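## Task

Locate the object whose underside shows the letters R then X, reading left to right, and set that object, and nothing else, lying flat on the floor of the tray. No other object may be inside the tray or lying off the table close to it. Partial success counts for nothing, and the result must hold by itself without the robot supporting it.

## Robot and tools

Robot: two arms, left_arm and right_arm, mounted on opposite sides of one table; left_arm's base is on the +y side. The names do not refer to sides of any camera image. Each has a parallel gripper whose fingers extend along the gripper's +x axis and close along its y axis. end_effector_position is the spot between the finger pads, roughly 3 to 4 cm short of the fingertips.

Scene frame: origin at the table centre, +z up, table surface at z = +0.020 m. The state line (left_arm: ... | right_arm: ...) reports each gripper's position in metres, orientation as quaternion wxyz, and linear (m/s) and angular (rad/s) velocity, all in this frame. Reported hand positions can be slightly wrong, worse when an arm is stretched far.

The 14-number row (used by every moving tool): numbers 1-7 are left_arm, 8-14 right_arm, always all 14 even if one arm is idle. Per arm: dx, dy, dz, rx, ry, rz, opening. Each value lies in [-1, 1]. dx..rz are an offset, not a pose: a relative target measured from that gripper's pose at the start of the action, expressed in the gripper's own axes. Scale: 1.0 equals 0.6 m for dx, dy, dz and 180 degrees for rotation; rx, ry, rz form a single rotation vector. opening is absolute, not an offset: +1 is fully open (0.088 m), empty fingers touch near -0.80, and values down to -1 close no further. Allow at least 0.5 s for a full close.

execute_actions(actions): a list of actions, each a table of at most 15 rows; each row lasts one control step of 1/30 s, and if fewer than 15 rows are given the last one repeats to fill 15 steps. All rows of an action are relative to the pose at that action's start (for the first action in a call, the last pose any result reported), so rows do not add up. An empty list just returns state and images. Each step, the commanded pose is clipped to within 70 mm and 16 degrees of the measured one; position wins over orientation if both cannot be met. After an action the arm only continues up to its last clipped pose, so a distant target needs further actions. Step readings list positions at some steps; HELD beside an arm means part of its row was held back that step.

move(target, speed, blocking): target is one 14-number row, offsets taken from the pose in the latest result that showed one. Each gripper travels a straight line; paths finish together, take 0.5 to 10 s, and are cut off at 10 s. speed is m/s, 0.002 to 0.5 (default 0.25); rotation is capped at twice that in rad/s. Grippers rotate the short way. Moves ignore obstacles and the other arm; grippers lag, drift and may exceed speed, notably with a near-straight arm. Faster moves and targets set deeper beyond a contact push harder. The opening is applied when the move begins. The result adds a move: line with the ending (done, off_target, moving, held, fault), which limits acted (paced = sent pose clipped; held = some steps blocked, after which motion may surge) and each gripper's distance to its target. If only one arm is named, the other finished. blocking=false returns after 0.5 s while motion continues; call wait or stop before any new execute_actions or move.

wait(seconds): 0 to 10; arms keep their last command, returns early if a move ends. stop(): brakes a running move (needs room; fingers still finish). zoom_image(camera, region): region [x0, y0, x1, y1] in pixels, top-left origin, at most 504 by 504, of that camera's latest image. finished_scene(scene): pass the current scene number; irreversible; the result reports success. Replying without any tool call ends everything.

Cameras: cam_high, cam_low, cam_left_wrist, cam_right_wrist, each 504x504, delivered in that order (vertical fields of view about 42.652, 84.745, 63.092 and 60.172 degrees).

Grip readings: grip_measured uses the opening scale; the last Joint positions value per arm is the opening in metres. Each gripper may be off by about 1 mm consistently, and reads up to about 3 mm (0.061) narrower when squeezing firmly. To hold something, command roughly 0.07 below grip_measured; less margin gives a lighter grip. Parts thinner than about 3 mm get proportionally less force. Pads push up to about 34 to 49 N and may spike on first contact.

Other result lines: Hand target is the pose the controller is currently driving toward; pose unreachable names an arm whose command was altered or blocked by the clearance check; MOTOR HOT warns from 50 °C; an OVER-TEMPERATURE FAULT at 95 °C holds the arm, and if it does not cool within 30 to 60 s that arm and its gripper go limp. Carrying loads heats motors, even while you think.

Limits: joint ranges (rad) waist -3.054 to 3.054, shoulder 0.000 to 3.142, elbow 0.000 to 2.356, wrist pitch -1.571 to 1.571, wrist yaw -1.571 to 1.571, wrist roll -3.142 to 3.142. Load limits (N m) 17.2, 21.3, 21.3, 5.61, 5.59, 5.24 in the same order, held weight included; reaching one freezes the arm for 10 s and drops the rest of the call.

Practical notes: friction may leave a gripper short or tilted, and tiny moves may not happen, so check pose after moving and correct tilt. For an arm meant to stay still, send the offset back to its desired pose in the first call of a reply, then zeros, with its intended opening. An arm blocked by an object keeps pressing until commanded otherwise. The robot holds its last command while you think. Held parts may be tugged briefly. Avoid knocking or placing anything off the table, dropping objects, collisions or hard pressing between the arms, and heavy pushes or slams.

Each tool is called after "Emit:" by a JSON object that holds its "name" and its "arguments", one argument or row to a line.

## Session

Emit:
{"name": "execute_actions", "arguments": {
  "actions": []
}}

Scene clock: 0.00 s.
left_arm: end_effector_position=(-0.0652, +0.4601, +0.1237) grip_measured=-0.780 end_effector_quat_wxyz=(-0.259, +0.662, -0.252, -0.657) end_effector_velocity=(+0.005, -0.000, +0.000) end_effector_angular_velocity=(-0.006, -0.023, +0.019) | right_arm: end_effector_position=(-0.2479, -0.3436, +0.2372) grip_measured=-0.796 end_effector_quat_wxyz=(+0.200, +0.450, +0.516, -0.701) end_effector_velocity=(+0.002, -0.002, -0.003) end_effector_angular_velocity=(+0.000, -0.012, +0.020)
Joint positions: left_arm=[-1.123  1.681  0.957 -0.857  0.006  0.809  0.001] | right_arm=[ 1.182  1.029  0.846 -0.815 -0.084 -1.585  0.   ]
Joint velocities: left_arm=[-0.002 -0.002 -0.002 -0.022 -0.007 -0.022  0.   ] | right_arm=[-0.002 -0.002 -0.007 -0.007 -0.007 -0.022  0.   ]
Heat: left arm: hottest shoulder 25 °C (+0.0 °C/min); right arm: hottest shoulder 26 °C (+0.0 °C/min).
Hand target (left_arm): -0.065, +0.460, +0.124; -0.259, +0.662, -0.252, -0.657
Hand target (right_arm): -0.248, -0.344, +0.237; -0.200, -0.450, -0.516, +0.701

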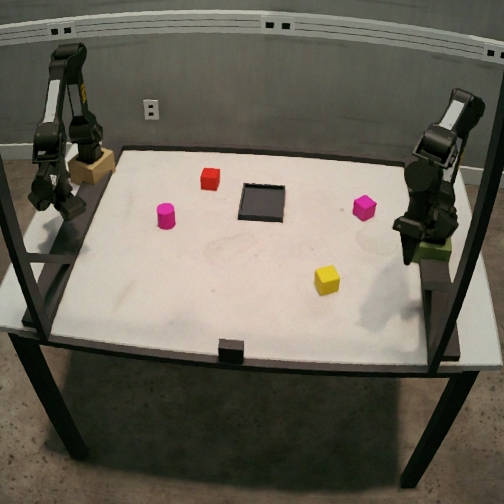

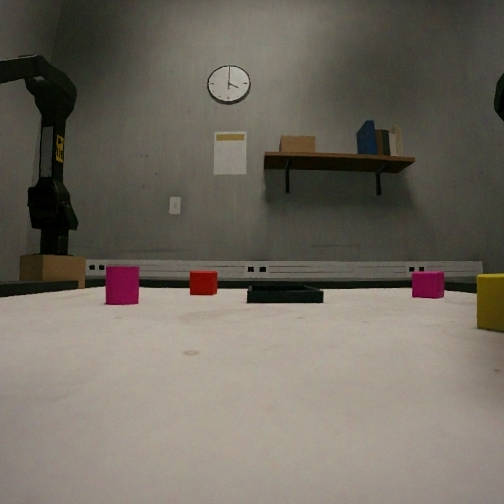

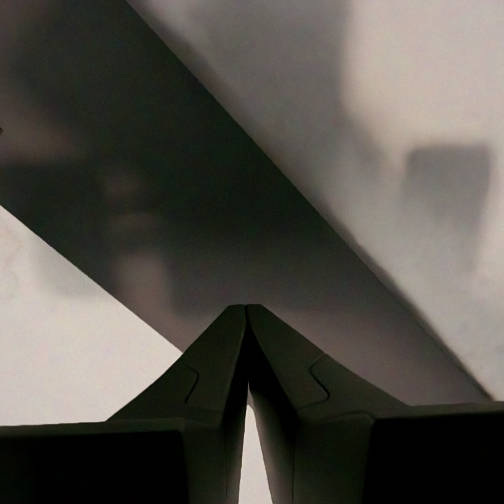

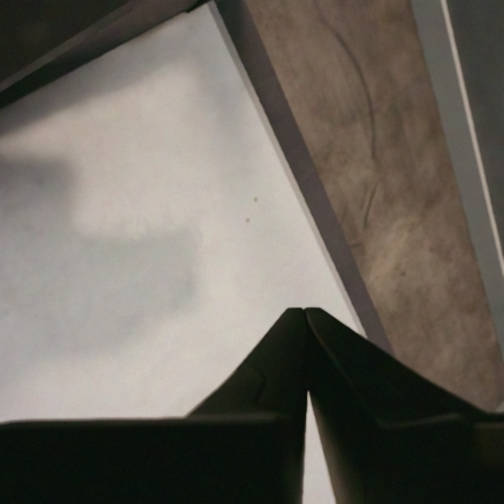

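Emit:
{"name": "move", "arguments": {
  "target": [-0.127,0.087,-0.45,-0.235,0,0,1,-0.023,0.112,-0.318,0.344,0.12,0.152,1]
}}

Scene clock: 50.00 s.
left_arm: end_effector_position=(+0.0984, +0.2444, +0.1954) grip_measured=+1.000 end_effector_quat_wxyz=(-0.008, +0.710, +0.009, -0.704) end_effector_velocity=(+0.002, -0.001, +0.000) end_effector_angular_velocity=(+0.010, +0.003, +0.020) | right_arm: end_effector_position=(-0.1107, -0.2025, +0.2019) grip_measured=+0.997 end_effector_quat_wxyz=(-0.001, +0.706, +0.006, -0.709) end_effector_velocity=(+0.001, +0.001, +0.000) end_effector_angular_velocity=(-0.009, +0.004, -0.015)
Joint positions: left_arm=[-0.046  1.549  1.121 -1.167  0.003  1.145  0.088] | right_arm=[ 0.459  1.548  1.216 -1.229 -0.001 -1.228  0.088]
Joint velocities: left_arm=[ 0.012  0.007  0.007 -0.007  0.007 -0.007  0.   ] | right_arm=[-0.007  0.007  0.007 -0.007 -0.007  0.007 -0.   ]
Heat: left arm: hottest shoulder 28 °C (+3.6 °C/min); right arm: hottest elbow 31 °C (+6.0 °C/min).
Hand target (left_arm): +0.098, +0.241, +0.197; -0.007, +0.710, +0.006, -0.704
Hand target (right_arm): -0.110, -0.200, +0.201; -0.002, +0.708, +0.001, -0.706
Off the commanded pose (left_arm): 0.007 m, 1 deg.
Off the commanded pose (right_arm): 0.003 m, 1 deg.
move: done

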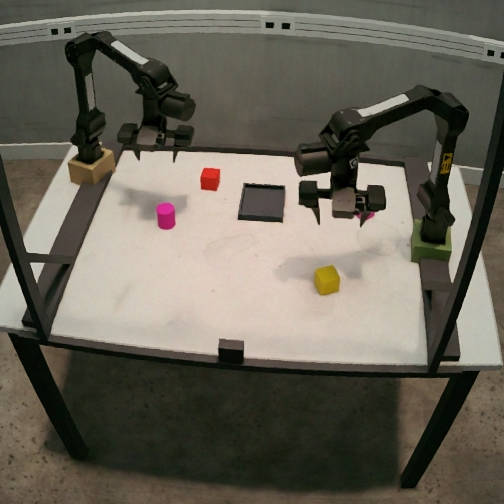

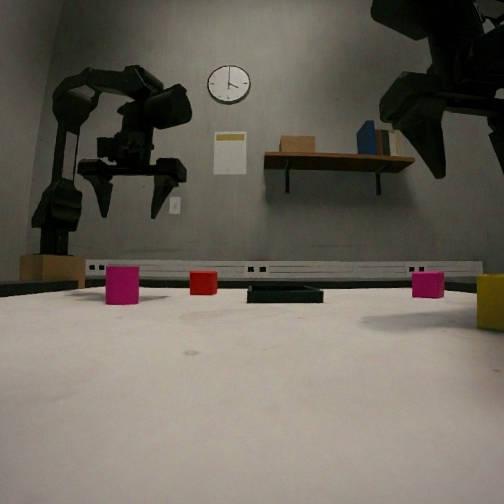

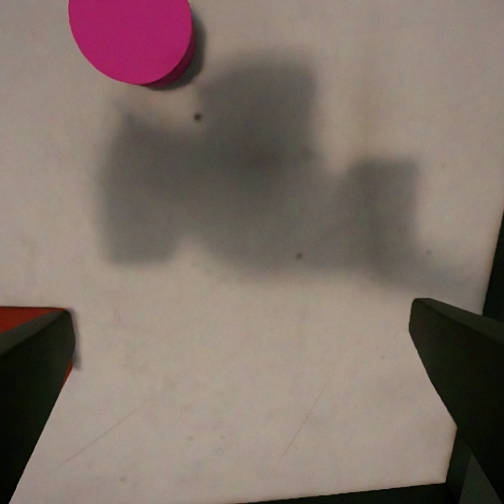

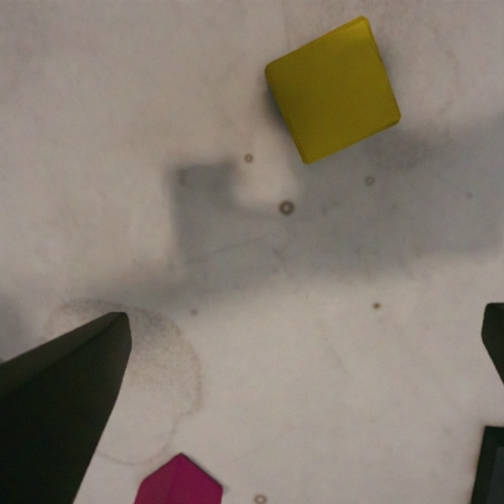

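Emit:
{"name": "move", "arguments": {
  "target": [0.11,0.085,0.14,0,0.005,0,1,0.12,-0.025,0.095,-0.14,0,0,1]
}}

Scene clock: 66.80 s.
left_arm: end_effector_position=(+0.0175, +0.1973, +0.1289) grip_measured=+1.000 end_effector_quat_wxyz=(-0.010, +0.715, +0.009, -0.698) end_effector_velocity=(+0.003, +0.004, -0.002) end_effector_angular_velocity=(+0.018, -0.021, +0.005) | right_arm: end_effector_position=(-0.1688, -0.1837, +0.1379) grip_measured=+0.997 end_effector_quat_wxyz=(+0.142, +0.686, +0.166, -0.694) end_effector_velocity=(-0.000, +0.001, -0.001) end_effector_angular_velocity=(+0.006, -0.005, -0.005)
Joint positions: left_arm=[-0.211  1.929  1.293 -0.973 -0.004  0.983  0.088] | right_arm=[ 0.615  1.735  1.156 -0.957 -0.001 -1.503  0.088]
Joint velocities: left_arm=[-0.002  0.007  0.002 -0.022 -0.007 -0.007  0.   ] | right_arm=[ 0.002  0.002 -0.002  0.007  0.007  0.007 -0.   ]
Heat: left arm: hottest shoulder 28 °C (+2.0 °C/min); right arm: hottest elbow 32 °C (+5.0 °C/min).
Hand target (left_arm): +0.015, +0.194, +0.129; -0.007, +0.716, +0.008, -0.698
Hand target (right_arm): -0.168, -0.188, +0.130; +0.153, +0.688, +0.160, -0.691
Off the commanded pose (left_arm): 0.004 m, 0 deg.
Off the commanded pose (right_arm): 0.008 m, 2 deg.
move: done

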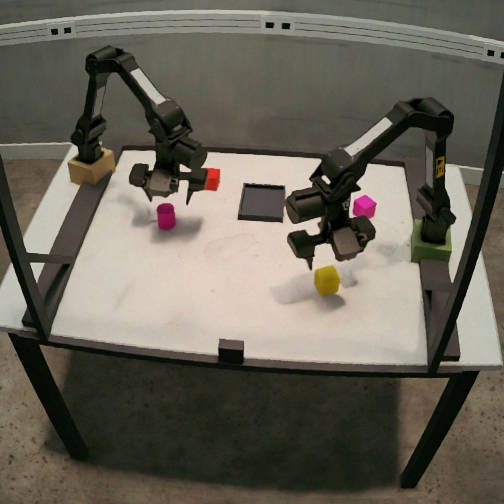

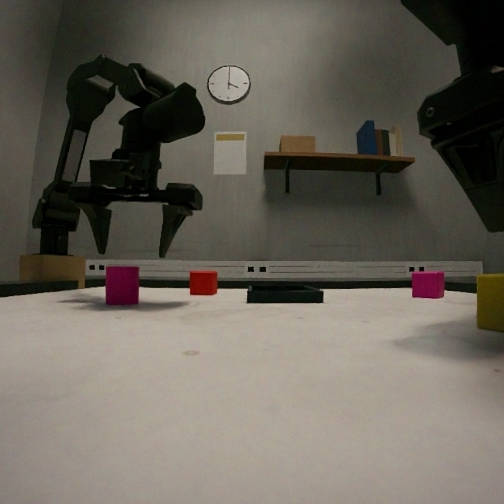

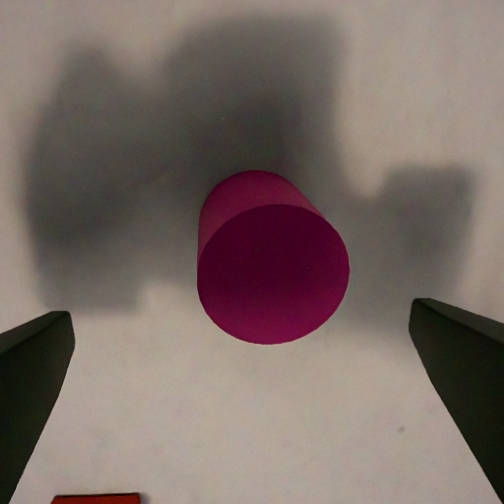

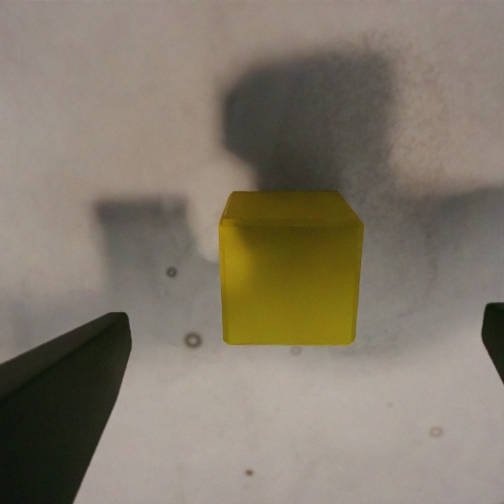

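Emit:
{"name": "move", "arguments": {
  "target": [0.097,-0.02,-0.004,0,-0.008,0,1,0.118,0.005,-0.015,0,0,-0.01,1],
  "speed": 0.1
}}

Scene clock: 74.80 s.
left_arm: end_effector_position=(+0.0203, +0.2071, +0.0755) grip_measured=+1.000 end_effector_quat_wxyz=(-0.006, +0.705, +0.004, -0.709) end_effector_velocity=(+0.003, +0.000, -0.004) end_effector_angular_velocity=(-0.006, -0.023, +0.019) | right_arm: end_effector_position=(-0.1641, -0.1759, +0.0748) grip_measured=+0.997 end_effector_quat_wxyz=(+0.122, +0.681, +0.185, -0.698) end_effector_velocity=(-0.000, -0.000, -0.003) end_effector_angular_velocity=(-0.006, +0.006, -0.009)
Joint positions: left_arm=[-0.213  1.974  1.118 -0.723  0.013  0.983  0.088] | right_arm=[ 0.59   1.821  0.978 -0.635 -0.001 -1.529  0.088]
Joint velocities: left_arm=[-0.002  0.007 -0.007  0.007 -0.022 -0.022  0.   ] | right_arm=[-0.002  0.007 -0.002  0.007 -0.007  0.007  0.   ]
Heat: left arm: hottest elbow 29 °C (+3.0 °C/min); right arm: hottest elbow 32 °C (+4.0 °C/min).
Hand target (left_arm): +0.021, +0.211, +0.071; -0.011, +0.707, +0.010, -0.707
Hand target (right_arm): -0.160, -0.181, +0.067; +0.131, +0.684, +0.177, -0.696
Off the commanded pose (left_arm): 0.006 m, 1 deg.
Off the commanded pose (right_arm): 0.010 m, 1 deg.
move: off_target (right_arm)

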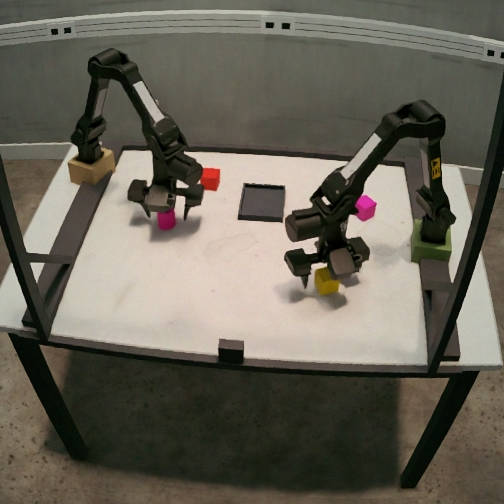

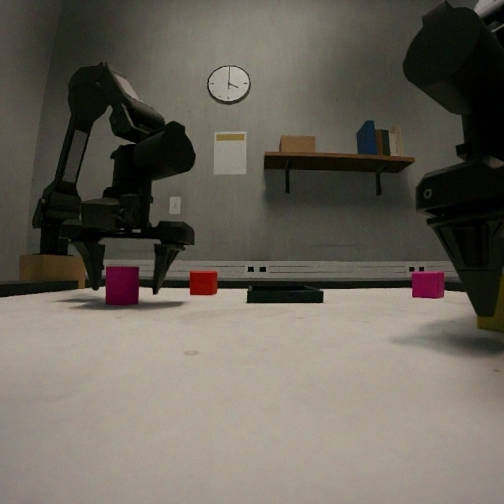

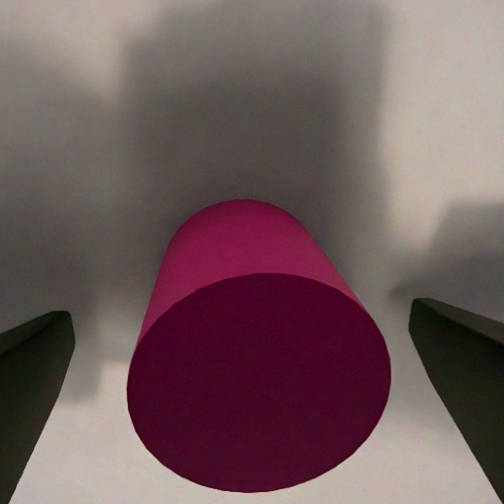

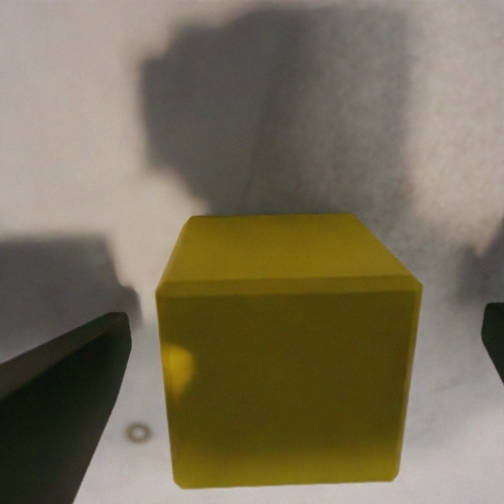

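Wrong tilt sign on the right; correct it, lower, and grip.

Emit:
{"name": "move", "arguments": {
  "target": [0.018,-0.006,0,0,0,0,1,0.022,0.014,0,0,0,0.03,1],
  "speed": 0.06
}}

Emit:
{"name": "move", "arguments": {
  "target": [0,0,0,0,0,0,0.0,0,0,0,0,0,0,0.0]
}}

Scene clock: 86.17 s.
left_arm: end_effector_position=(+0.0191, +0.2072, +0.0693) grip_measured=+1.000 end_effector_quat_wxyz=(-0.003, +0.702, -0.001, -0.712) end_effector_velocity=(+0.002, +0.003, -0.001) end_effector_angular_velocity=(+0.006, -0.013, +0.020) | right_arm: end_effector_position=(-0.1602, -0.1832, +0.0635) grip_measured=+0.997 end_effector_quat_wxyz=(+0.151, +0.689, +0.157, -0.691) end_effector_velocity=(+0.002, -0.001, -0.002) end_effector_angular_velocity=(-0.014, +0.001, +0.000)
Joint positions: left_arm=[-0.216  1.98   1.097 -0.681  0.013  0.982  0.088] | right_arm=[ 0.59   1.879  1.005 -0.69  -0.001 -1.529  0.088]
Joint velocities: left_arm=[-0.002 -0.002 -0.007 -0.007 -0.007 -0.022  0.   ] | right_arm=[-0.007  0.007  0.002 -0.007 -0.007 -0.007  0.   ]
Heat: left arm: hottest shoulder 29 °C (+2.0 °C/min); right arm: hottest elbow 31 °C (+1.0 °C/min).
Hand target (left_arm): +0.020, +0.211, +0.065; -0.006, +0.705, +0.004, -0.709
Hand target (right_arm): -0.161, -0.183, +0.061; +0.155, +0.689, +0.153, -0.692
Off the commanded pose (left_arm): 0.006 m, 1 deg.
Off the commanded pose (right_arm): 0.003 m, 1 deg.
move: done

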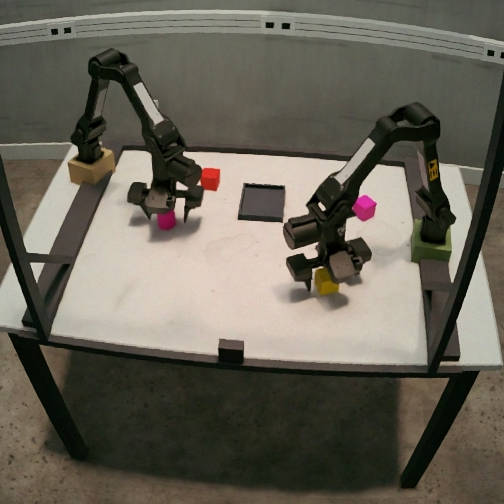

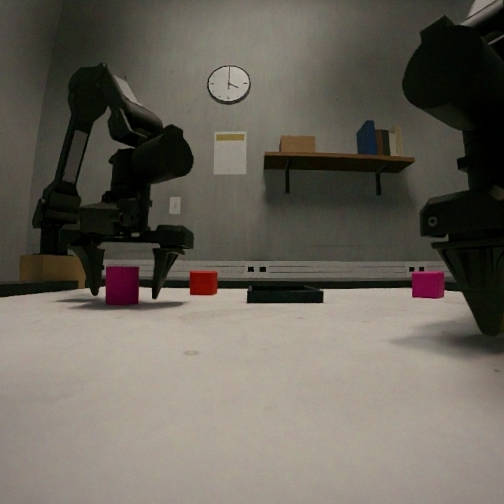

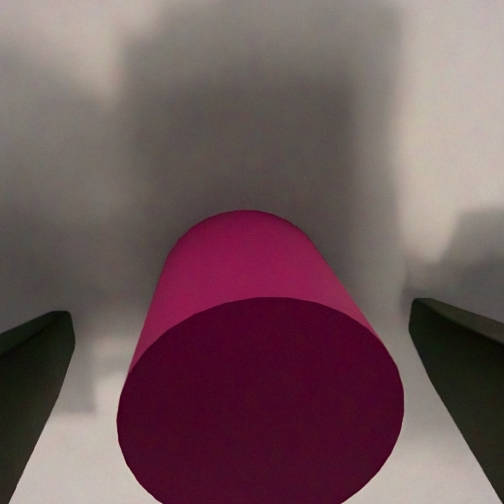

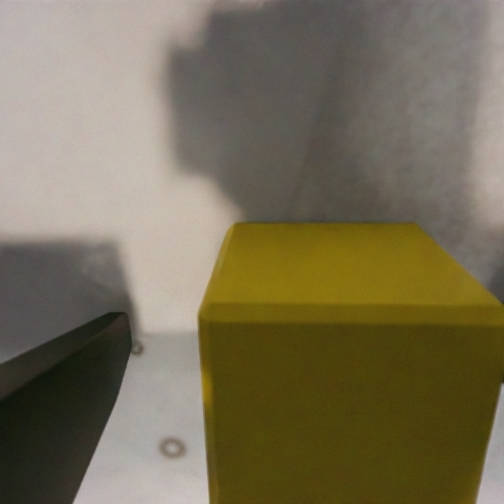

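Scene clock: 86.73 s.
left_arm: end_effector_position=(+0.0191, +0.2072, +0.0693) grip_measured=+0.080 end_effector_quat_wxyz=(-0.003, +0.702, -0.001, -0.712) end_effector_velocity=(+0.003, +0.001, +0.000) end_effector_angular_velocity=(+0.002, -0.010, +0.024) | right_arm: end_effector_position=(-0.1602, -0.1832, +0.0635) grip_measured=+0.075 end_effector_quat_wxyz=(+0.151, +0.689, +0.157, -0.691) end_effector_velocity=(-0.001, -0.004, -0.001) end_effector_angular_velocity=(-0.021, +0.014, +0.005)
Joint positions: left_arm=[-0.216  1.98   1.097 -0.681  0.013  0.982  0.043] | right_arm=[ 0.59   1.879  1.005 -0.69  -0.001 -1.529  0.043]
Joint velocities: left_arm=[ 0.002 -0.002 -0.002 -0.007 -0.007 -0.022 -0.   ] | right_arm=[-0.002  0.002 -0.002 -0.007 -0.022 -0.007 -0.   ]
Heat: left arm: hottest shoulder 29 °C (+2.0 °C/min); right arm: hottest elbow 31 °C (+1.0 °C/min).
Hand target (left_arm): +0.019, +0.207, +0.069; -0.003, +0.702, -0.001, -0.712
Hand target (right_arm): -0.160, -0.183, +0.064; +0.151, +0.689, +0.157, -0.691
Off the commanded pose (left_arm): 0.000 m, 0 deg.
Off the commanded pose (right_arm): 0.000 m, 0 deg.
move: done

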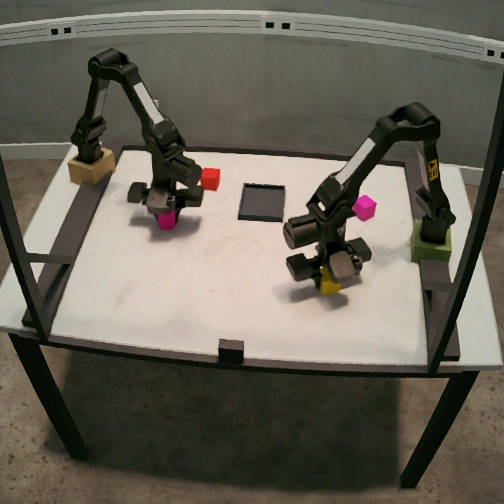

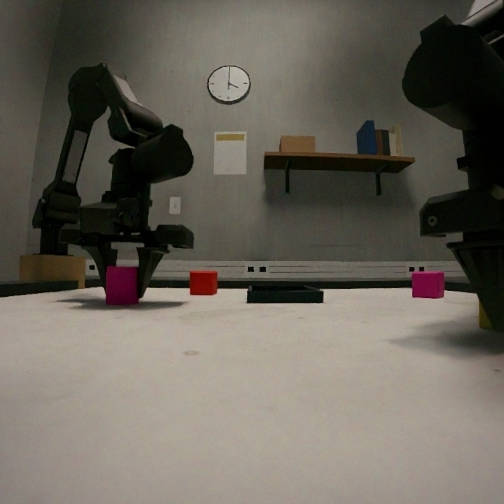

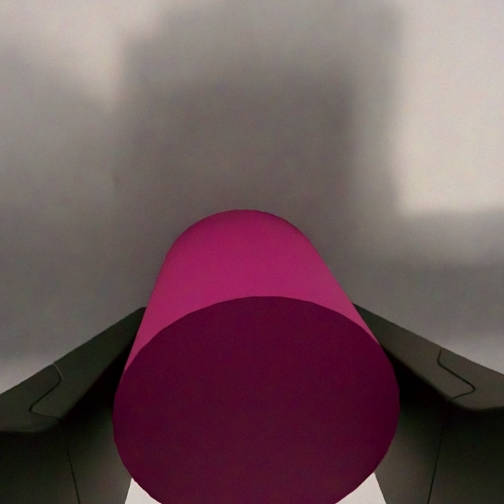

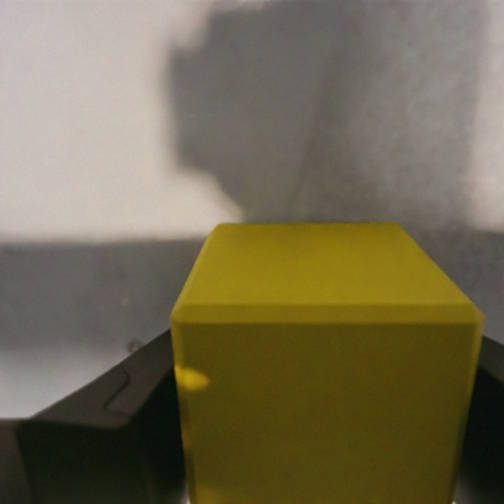

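Emit:
{"name": "move", "arguments": {
  "target": [-0.22,0.08,0.12,-0.05,-0.22,0.08,-0.02,-0.2,-0.1,-0.1,0.2,-0.14,-0.16,-0.02]
}}

Emit:
{"name": "zoom_image", "arguments": {
  "camera": "cam_low",
  "region": [0,50,250,300]
}}

Emit:
{"name": "zoom_image", "arguments": {
  "camera": "cam_low",
  "region": [254,50,504,300]
}}

Scene clock: 98.90 s.
left_arm: end_effector_position=(-0.0520, +0.1585, +0.1980) grip_measured=+0.080 end_effector_quat_wxyz=(+0.136, +0.418, -0.030, -0.898) end_effector_velocity=(+0.002, -0.001, -0.002) end_effector_angular_velocity=(-0.007, -0.012, +0.016) | right_arm: end_effector_position=(-0.1323, -0.1007, +0.1851) grip_measured=+0.075 end_effector_quat_wxyz=(+0.206, -0.483, -0.070, +0.848) end_effector_velocity=(-0.000, +0.000, +0.004) end_effector_angular_velocity=(+0.006, +0.023, -0.002)
Joint positions: left_arm=[-0.153  1.684  1.06  -0.314  0.405  0.747  0.043] | right_arm=[ 0.265  1.57   1.    -0.453 -0.388 -1.101  0.043]
Joint velocities: left_arm=[-0.002 -0.002 -0.007  0.007 -0.022 -0.007  0.   ] | right_arm=[-0.007 -0.007 -0.002  0.007 -0.022  0.007 -0.   ]
Heat: left arm: hottest shoulder 30 °C (+2.0 °C/min); right arm: hottest shoulder 31 °C (+0.0 °C/min).
Hand target (left_arm): -0.051, +0.159, +0.202; -0.139, -0.412, +0.030, +0.900
Hand target (right_arm): -0.131, -0.104, +0.184; +0.207, -0.480, -0.067, +0.850
Off the commanded pose (left_arm): 0.004 m, 1 deg.
Off the commanded pose (right_arm): 0.004 m, 1 deg.
move: done

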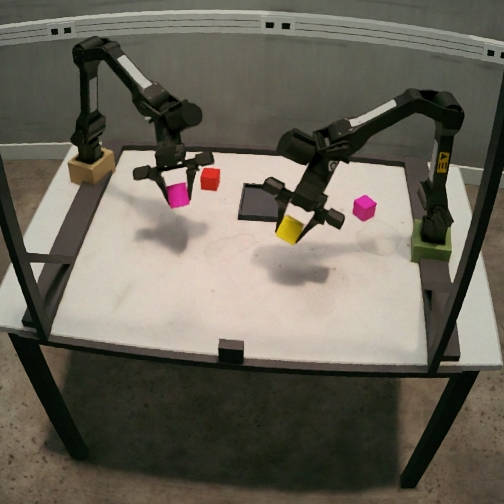

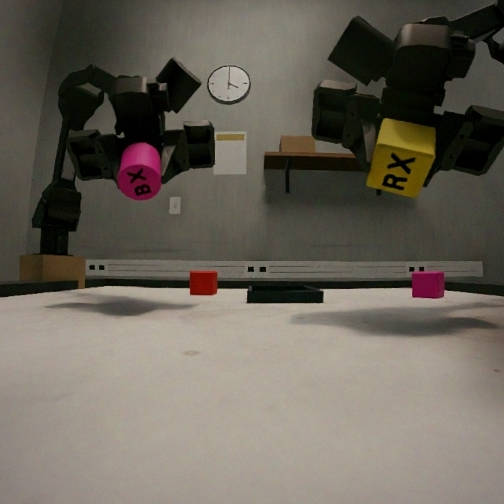

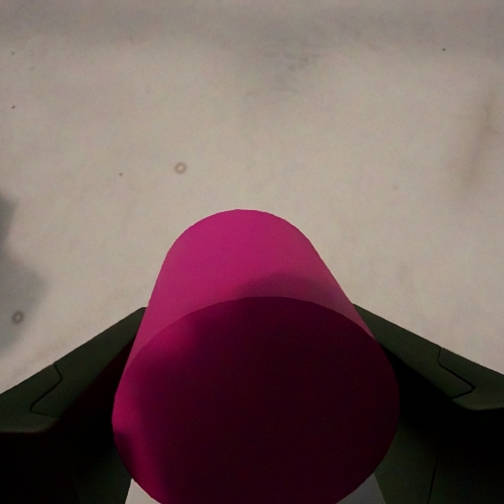

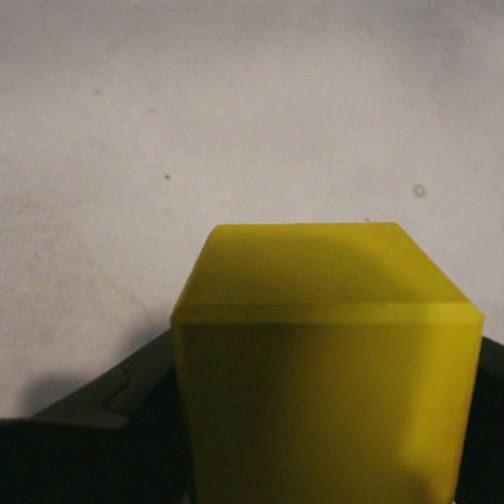

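Region (0, 50, 250, 300) of cam_low's 504x504 image, scaled by 2.016, with more detail than that image has.

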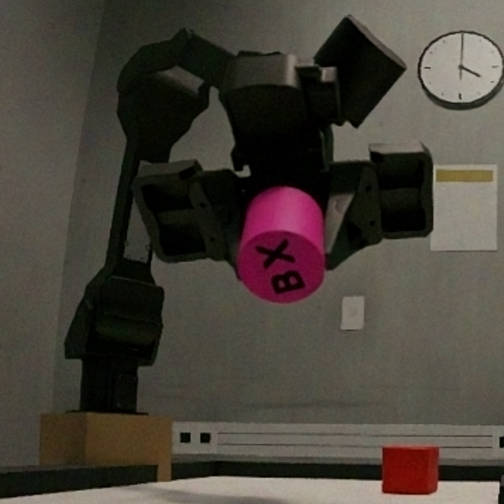

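Region (254, 50, 504, 300) of cam_low's 504x504 image, scaled by 2.016, with more detail than that image has.

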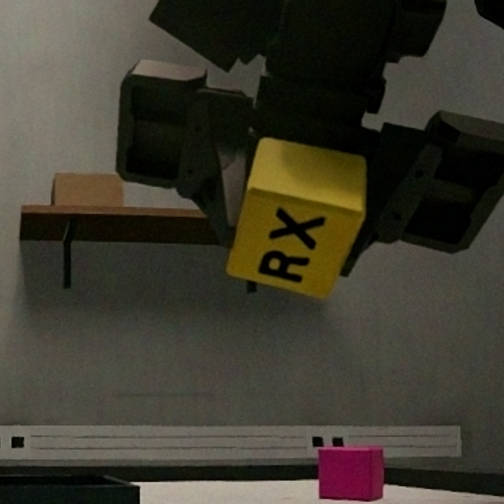

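Emit:
{"name": "move", "arguments": {
  "target": [0.053,-0.215,-0.175,0.049,0.221,-0.076,-0.02,-0.047,-0.175,-0.353,-0.062,0.168,0.127,-0.02]
}}

Scene clock: 116.60 s.
left_arm: end_effector_position=(-0.0216, +0.2767, +0.0884) grip_measured=+0.080 end_effector_quat_wxyz=(+0.003, +0.703, -0.008, -0.711) end_effector_velocity=(+0.005, +0.003, -0.001) end_effector_angular_velocity=(+0.002, -0.035, +0.000) | right_arm: end_effector_position=(+0.0876, -0.0350, +0.1362) grip_measured=+0.075 end_effector_quat_wxyz=(-0.007, +0.707, +0.005, -0.707) end_effector_velocity=(+0.002, -0.002, -0.000) end_effector_angular_velocity=(-0.028, -0.001, +0.005)
Joint positions: left_arm=[-0.466  1.845  0.997 -0.703 -0.002  0.734  0.043] | right_arm=[-0.142  2.216  1.833 -1.171 -0.003 -1.817  0.043]
Joint velocities: left_arm=[-0.007  0.002 -0.002 -0.022 -0.022 -0.007 -0.   ] | right_arm=[-0.002  0.017  0.027 -0.037  0.007 -0.007 -0.   ]
Heat: left arm: hottest shoulder 32 °C (+4.0 °C/min); right arm: hottest shoulder 33 °C (+1.0 °C/min).
Hand target (left_arm): -0.020, +0.279, +0.085; +0.001, +0.708, -0.004, -0.706
Hand target (right_arm): +0.090, -0.034, +0.130; -0.001, +0.709, -0.000, -0.705
Off the commanded pose (left_arm): 0.005 m, 1 deg.
Off the commanded pose (right_arm): 0.007 m, 1 deg.
move: done

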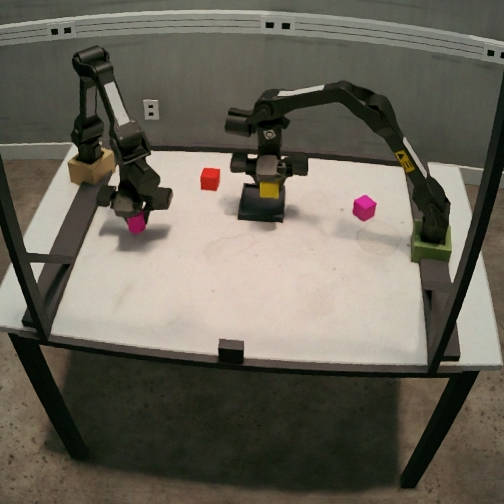

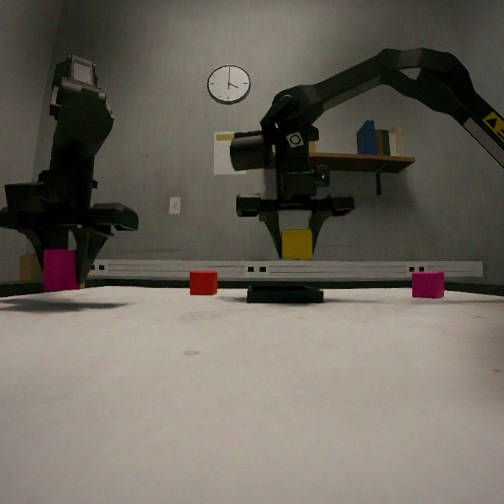

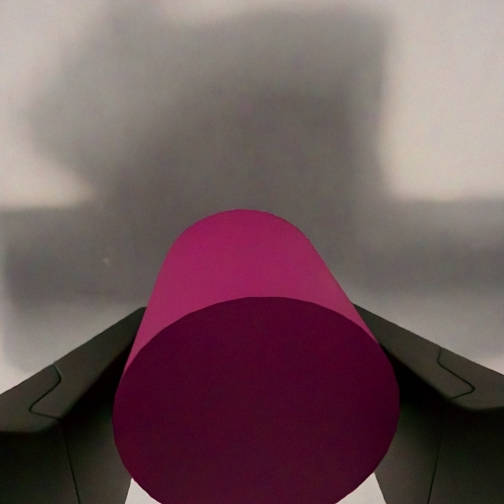

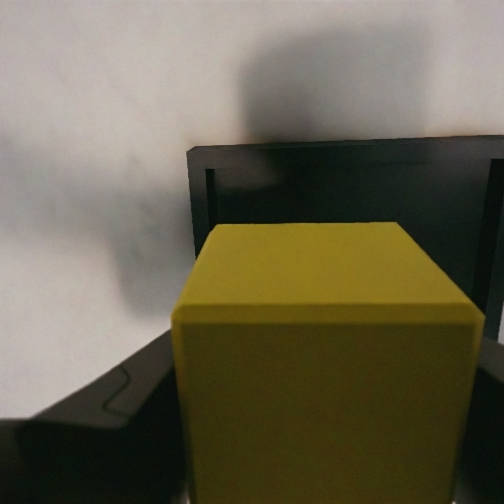

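Emit:
{"name": "move", "arguments": {
  "target": [0.04,0,0,0,0.004,0,-0.02,0.06,-0.035,-0.035,0,0,0.005,-0.02],
  "speed": 0.08
}}

Scene clock: 121.87 s.
left_arm: end_effector_position=(-0.0241, +0.2739, +0.0688) grip_measured=+0.080 end_effector_quat_wxyz=(+0.005, +0.703, -0.010, -0.711) end_effector_velocity=(-0.000, -0.001, -0.001) end_effector_angular_velocity=(-0.007, -0.003, -0.010) | right_arm: end_effector_position=(+0.1068, -0.0140, +0.1079) grip_measured=+0.075 end_effector_quat_wxyz=(-0.007, +0.708, +0.004, -0.706) end_effector_velocity=(-0.000, -0.001, -0.003) end_effector_angular_velocity=(-0.010, +0.010, +0.005)
Joint positions: left_arm=[-0.467  1.902  0.978 -0.624 -0.007  0.734  0.043] | right_arm=[-0.171  2.348  1.943 -1.151 -0.002 -1.846  0.043]
Joint velocities: left_arm=[-0.002  0.002 -0.002  0.007 -0.007  0.007 -0.   ] | right_arm=[-0.002  0.007  0.002 -0.007 -0.007 -0.007 -0.   ]
Heat: left arm: hottest shoulder 32 °C (+4.0 °C/min); right arm: hottest shoulder 33 °C (+1.0 °C/min).
Hand target (left_arm): -0.022, +0.276, +0.064; +0.003, +0.707, -0.008, -0.707
Hand target (right_arm): +0.109, -0.014, +0.101; -0.002, +0.708, -0.001, -0.707
Off the commanded pose (left_arm): 0.006 m, 1 deg.
Off the commanded pose (right_arm): 0.008 m, 1 deg.
move: done

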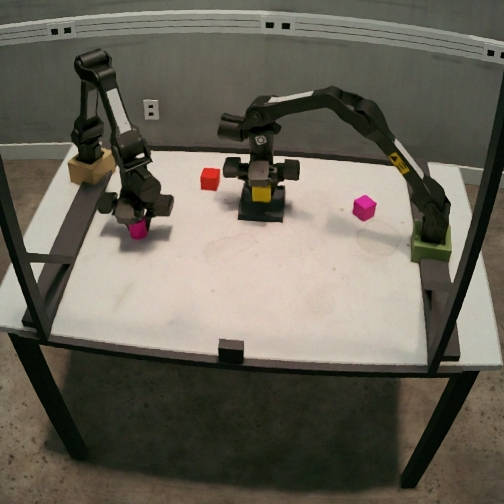

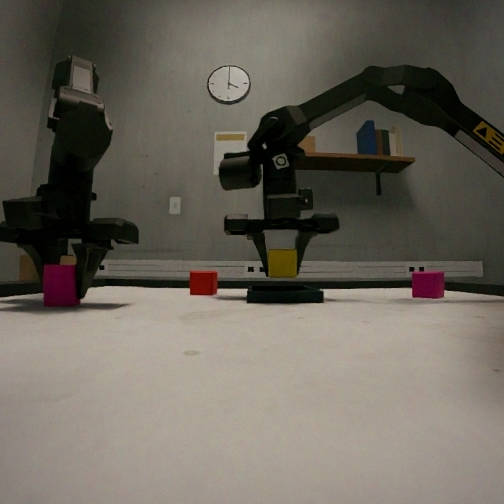

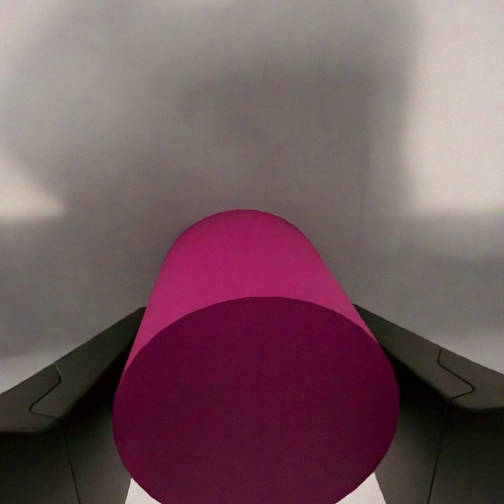

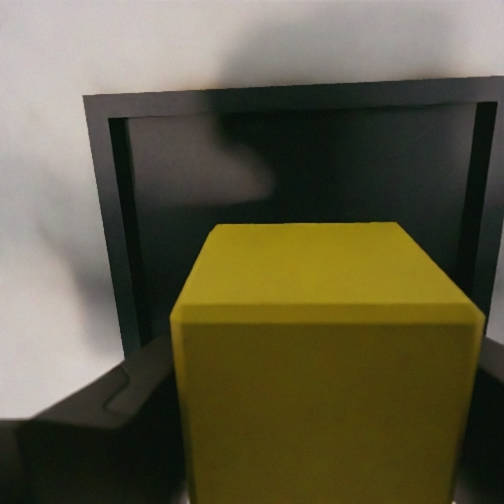

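Emit:
{"name": "move", "arguments": {
  "target": [0.005,0,0,0,0,0,-0.02,0.066,0,0,0,0,0.005,-0.02],
  "speed": 0.05
}}

Emit:
{"name": "move", "arguments": {
  "target": [0,0,0,0,0,0,0.6,0,0,0,0,0,0,0.5]
}}

Emit:
{"name": "move", "arguments": {
  "target": [-0.12,0,0,0,0,0,0.6,-0.12,0,0,0,0,0,0.5]
}}

Scene clock: 130.87 s.
left_arm: end_effector_position=(-0.0254, +0.2728, +0.0689) grip_measured=+0.080 end_effector_quat_wxyz=(+0.006, +0.701, -0.012, -0.713) end_effector_velocity=(-0.004, +0.001, +0.001) end_effector_angular_velocity=(-0.003, +0.014, -0.015) | right_arm: end_effector_position=(+0.1083, -0.0085, +0.0816) grip_measured=+0.075 end_effector_quat_wxyz=(-0.012, +0.709, +0.010, -0.705) end_effector_velocity=(-0.002, +0.002, +0.001) end_effector_angular_velocity=(+0.009, +0.004, +0.025)
Joint positions: left_arm=[-0.467  1.902  0.978 -0.617 -0.007  0.734  0.043] | right_arm=[-0.171  2.381  1.895 -1.052 -0.002 -1.846  0.043]
Joint velocities: left_arm=[-0.007 -0.002  0.002  0.007  0.007  0.007 -0.   ] | right_arm=[ 0.002 -0.002 -0.002  0.007 -0.007 -0.022 -0.   ]
Heat: left arm: hottest shoulder 31 °C (+2.0 °C/min); right arm: hottest shoulder 34 °C (+2.0 °C/min).
Hand target (left_arm): -0.024, +0.274, +0.066; +0.005, +0.703, -0.010, -0.711
Hand target (right_arm): +0.107, -0.014, +0.069; -0.001, +0.708, -0.002, -0.706
Off the commanded pose (left_arm): 0.003 m, 0 deg.
Off the commanded pose (right_arm): 0.014 m, 2 deg.
move: off_target (right_arm)

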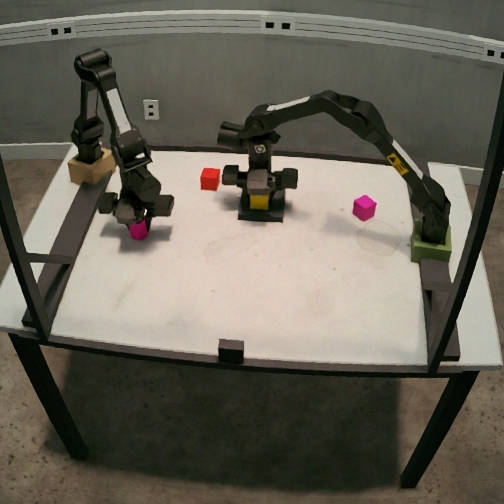

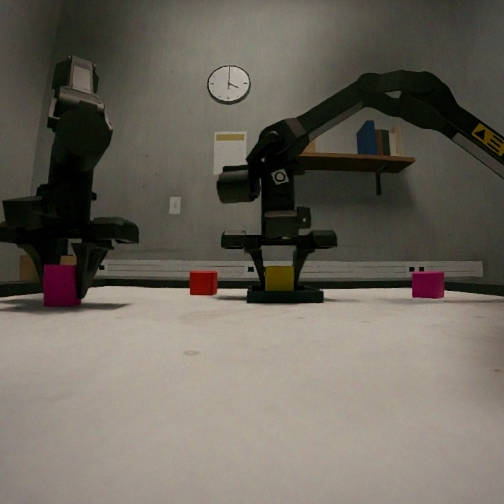

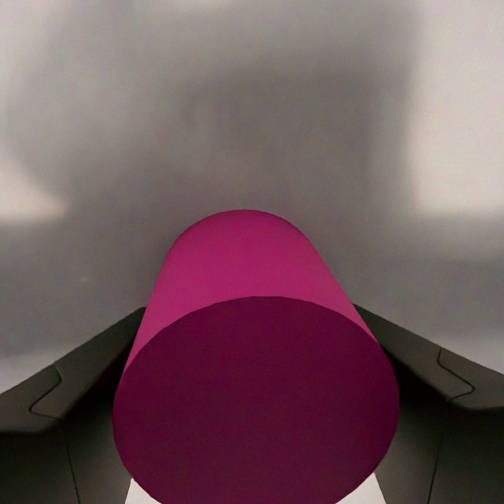

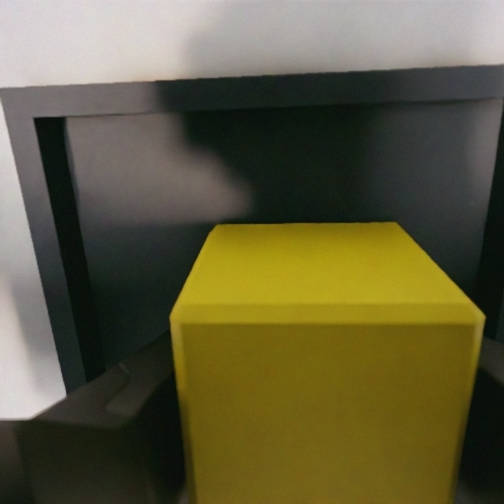

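Scene clock: 131.57 s.
left_arm: end_effector_position=(-0.0256, +0.2726, +0.0689) grip_measured=+0.595 end_effector_quat_wxyz=(+0.007, +0.700, -0.012, -0.714) end_effector_velocity=(+0.004, -0.002, +0.000) end_effector_angular_velocity=(-0.012, -0.020, -0.004) | right_arm: end_effector_position=(+0.1084, -0.0084, +0.0816) grip_measured=+0.495 end_effector_quat_wxyz=(-0.013, +0.709, +0.010, -0.705) end_effector_velocity=(-0.005, -0.003, +0.002) end_effector_angular_velocity=(-0.006, +0.040, -0.009)
Joint positions: left_arm=[-0.467  1.902  0.978 -0.615 -0.007  0.734  0.068] | right_arm=[-0.171  2.381  1.895 -1.052 -0.002 -1.846  0.063]
Joint velocities: left_arm=[ 0.002 -0.002 -0.002 -0.007 -0.022  0.007  0.001] | right_arm=[-0.002 -0.002  0.002 -0.022 -0.037  0.007  0.001]
Heat: left arm: hottest shoulder 31 °C (+2.0 °C/min); right arm: hottest shoulder 35 °C (+3.0 °C/min).
Hand target (left_arm): -0.025, +0.273, +0.069; +0.006, +0.701, -0.012, -0.713
Hand target (right_arm): +0.108, -0.008, +0.082; -0.013, +0.709, +0.010, -0.705
Off the commanded pose (left_arm): 0.000 m, 0 deg.
Off the commanded pose (right_arm): 0.000 m, 0 deg.
move: done

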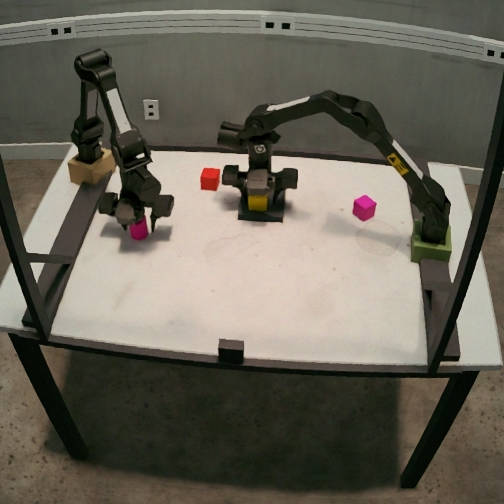

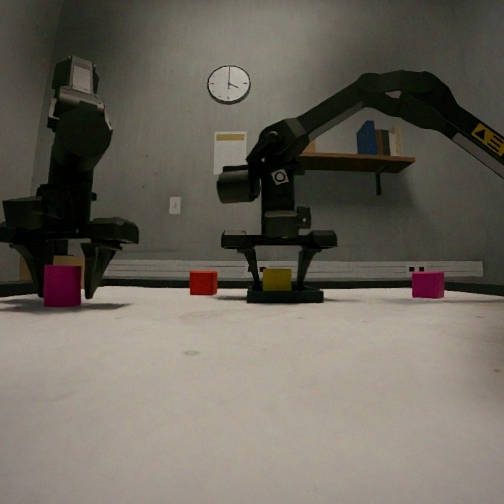

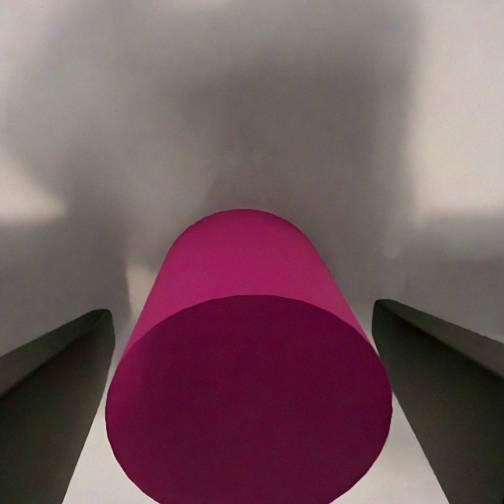

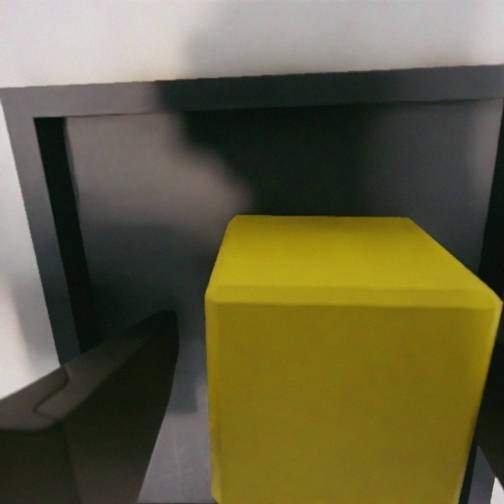

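Scene clock: 132.60 s.
left_arm: end_effector_position=(-0.0200, +0.2776, +0.1337) grip_measured=+0.597 end_effector_quat_wxyz=(+0.001, +0.707, -0.006, -0.707) end_effector_velocity=(+0.002, +0.001, +0.004) end_effector_angular_velocity=(-0.001, -0.010, +0.020) | right_arm: end_effector_position=(+0.1073, -0.0122, +0.1502) grip_measured=+0.497 end_effector_quat_wxyz=(-0.010, +0.709, +0.007, -0.705) end_effector_velocity=(-0.004, -0.004, +0.000) end_effector_angular_velocity=(-0.015, +0.027, +0.005)
Joint positions: left_arm=[-0.467  1.76   1.094 -0.899 -0.007  0.734  0.068] | right_arm=[-0.171  2.33   2.08  -1.297 -0.002 -1.846  0.063]
Joint velocities: left_arm=[-0.002 -0.007  0.007 -0.022 -0.007 -0.022 -0.   ] | right_arm=[-0.002 -0.002 -0.002 -0.022 -0.022 -0.007 -0.   ]
Heat: left arm: hottest shoulder 31 °C (+2.0 °C/min); right arm: hottest shoulder 35 °C (+3.0 °C/min).
Hand target (left_arm): -0.023, +0.275, +0.141; +0.007, +0.701, -0.012, -0.713
Hand target (right_arm): +0.108, -0.011, +0.154; -0.013, +0.709, +0.010, -0.705
Off the commanded pose (left_arm): 0.009 m, 1 deg.
Off the commanded pose (right_arm): 0.004 m, 1 deg.
move: off_target (left_arm)

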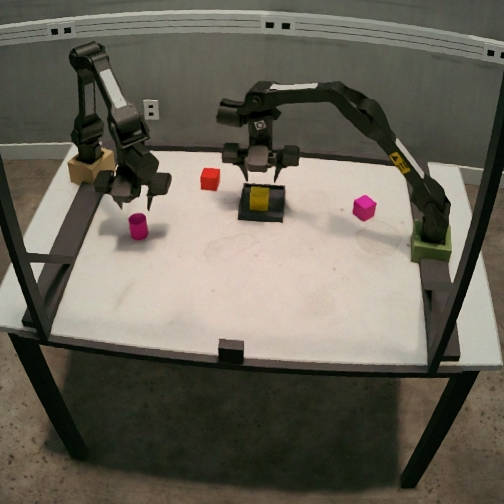

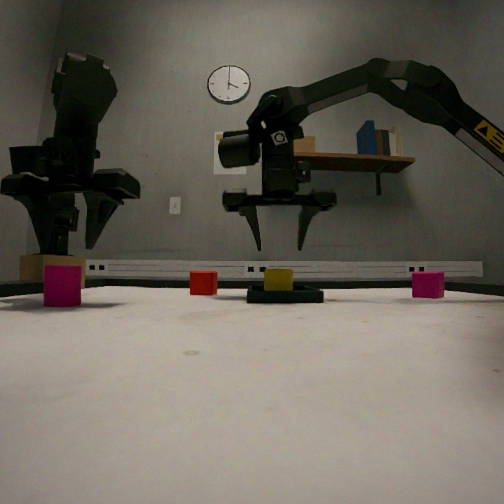

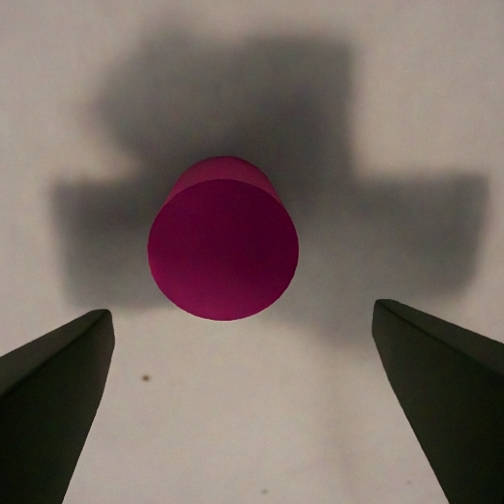

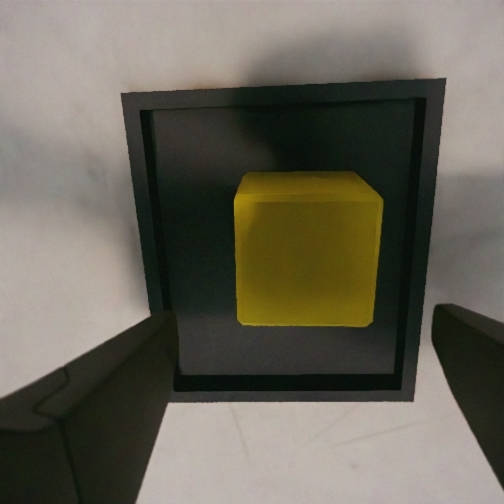

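Emit:
{"name": "finished_scene", "arguments": {
  "scene": 1
}}

The scene is finished: the task was done.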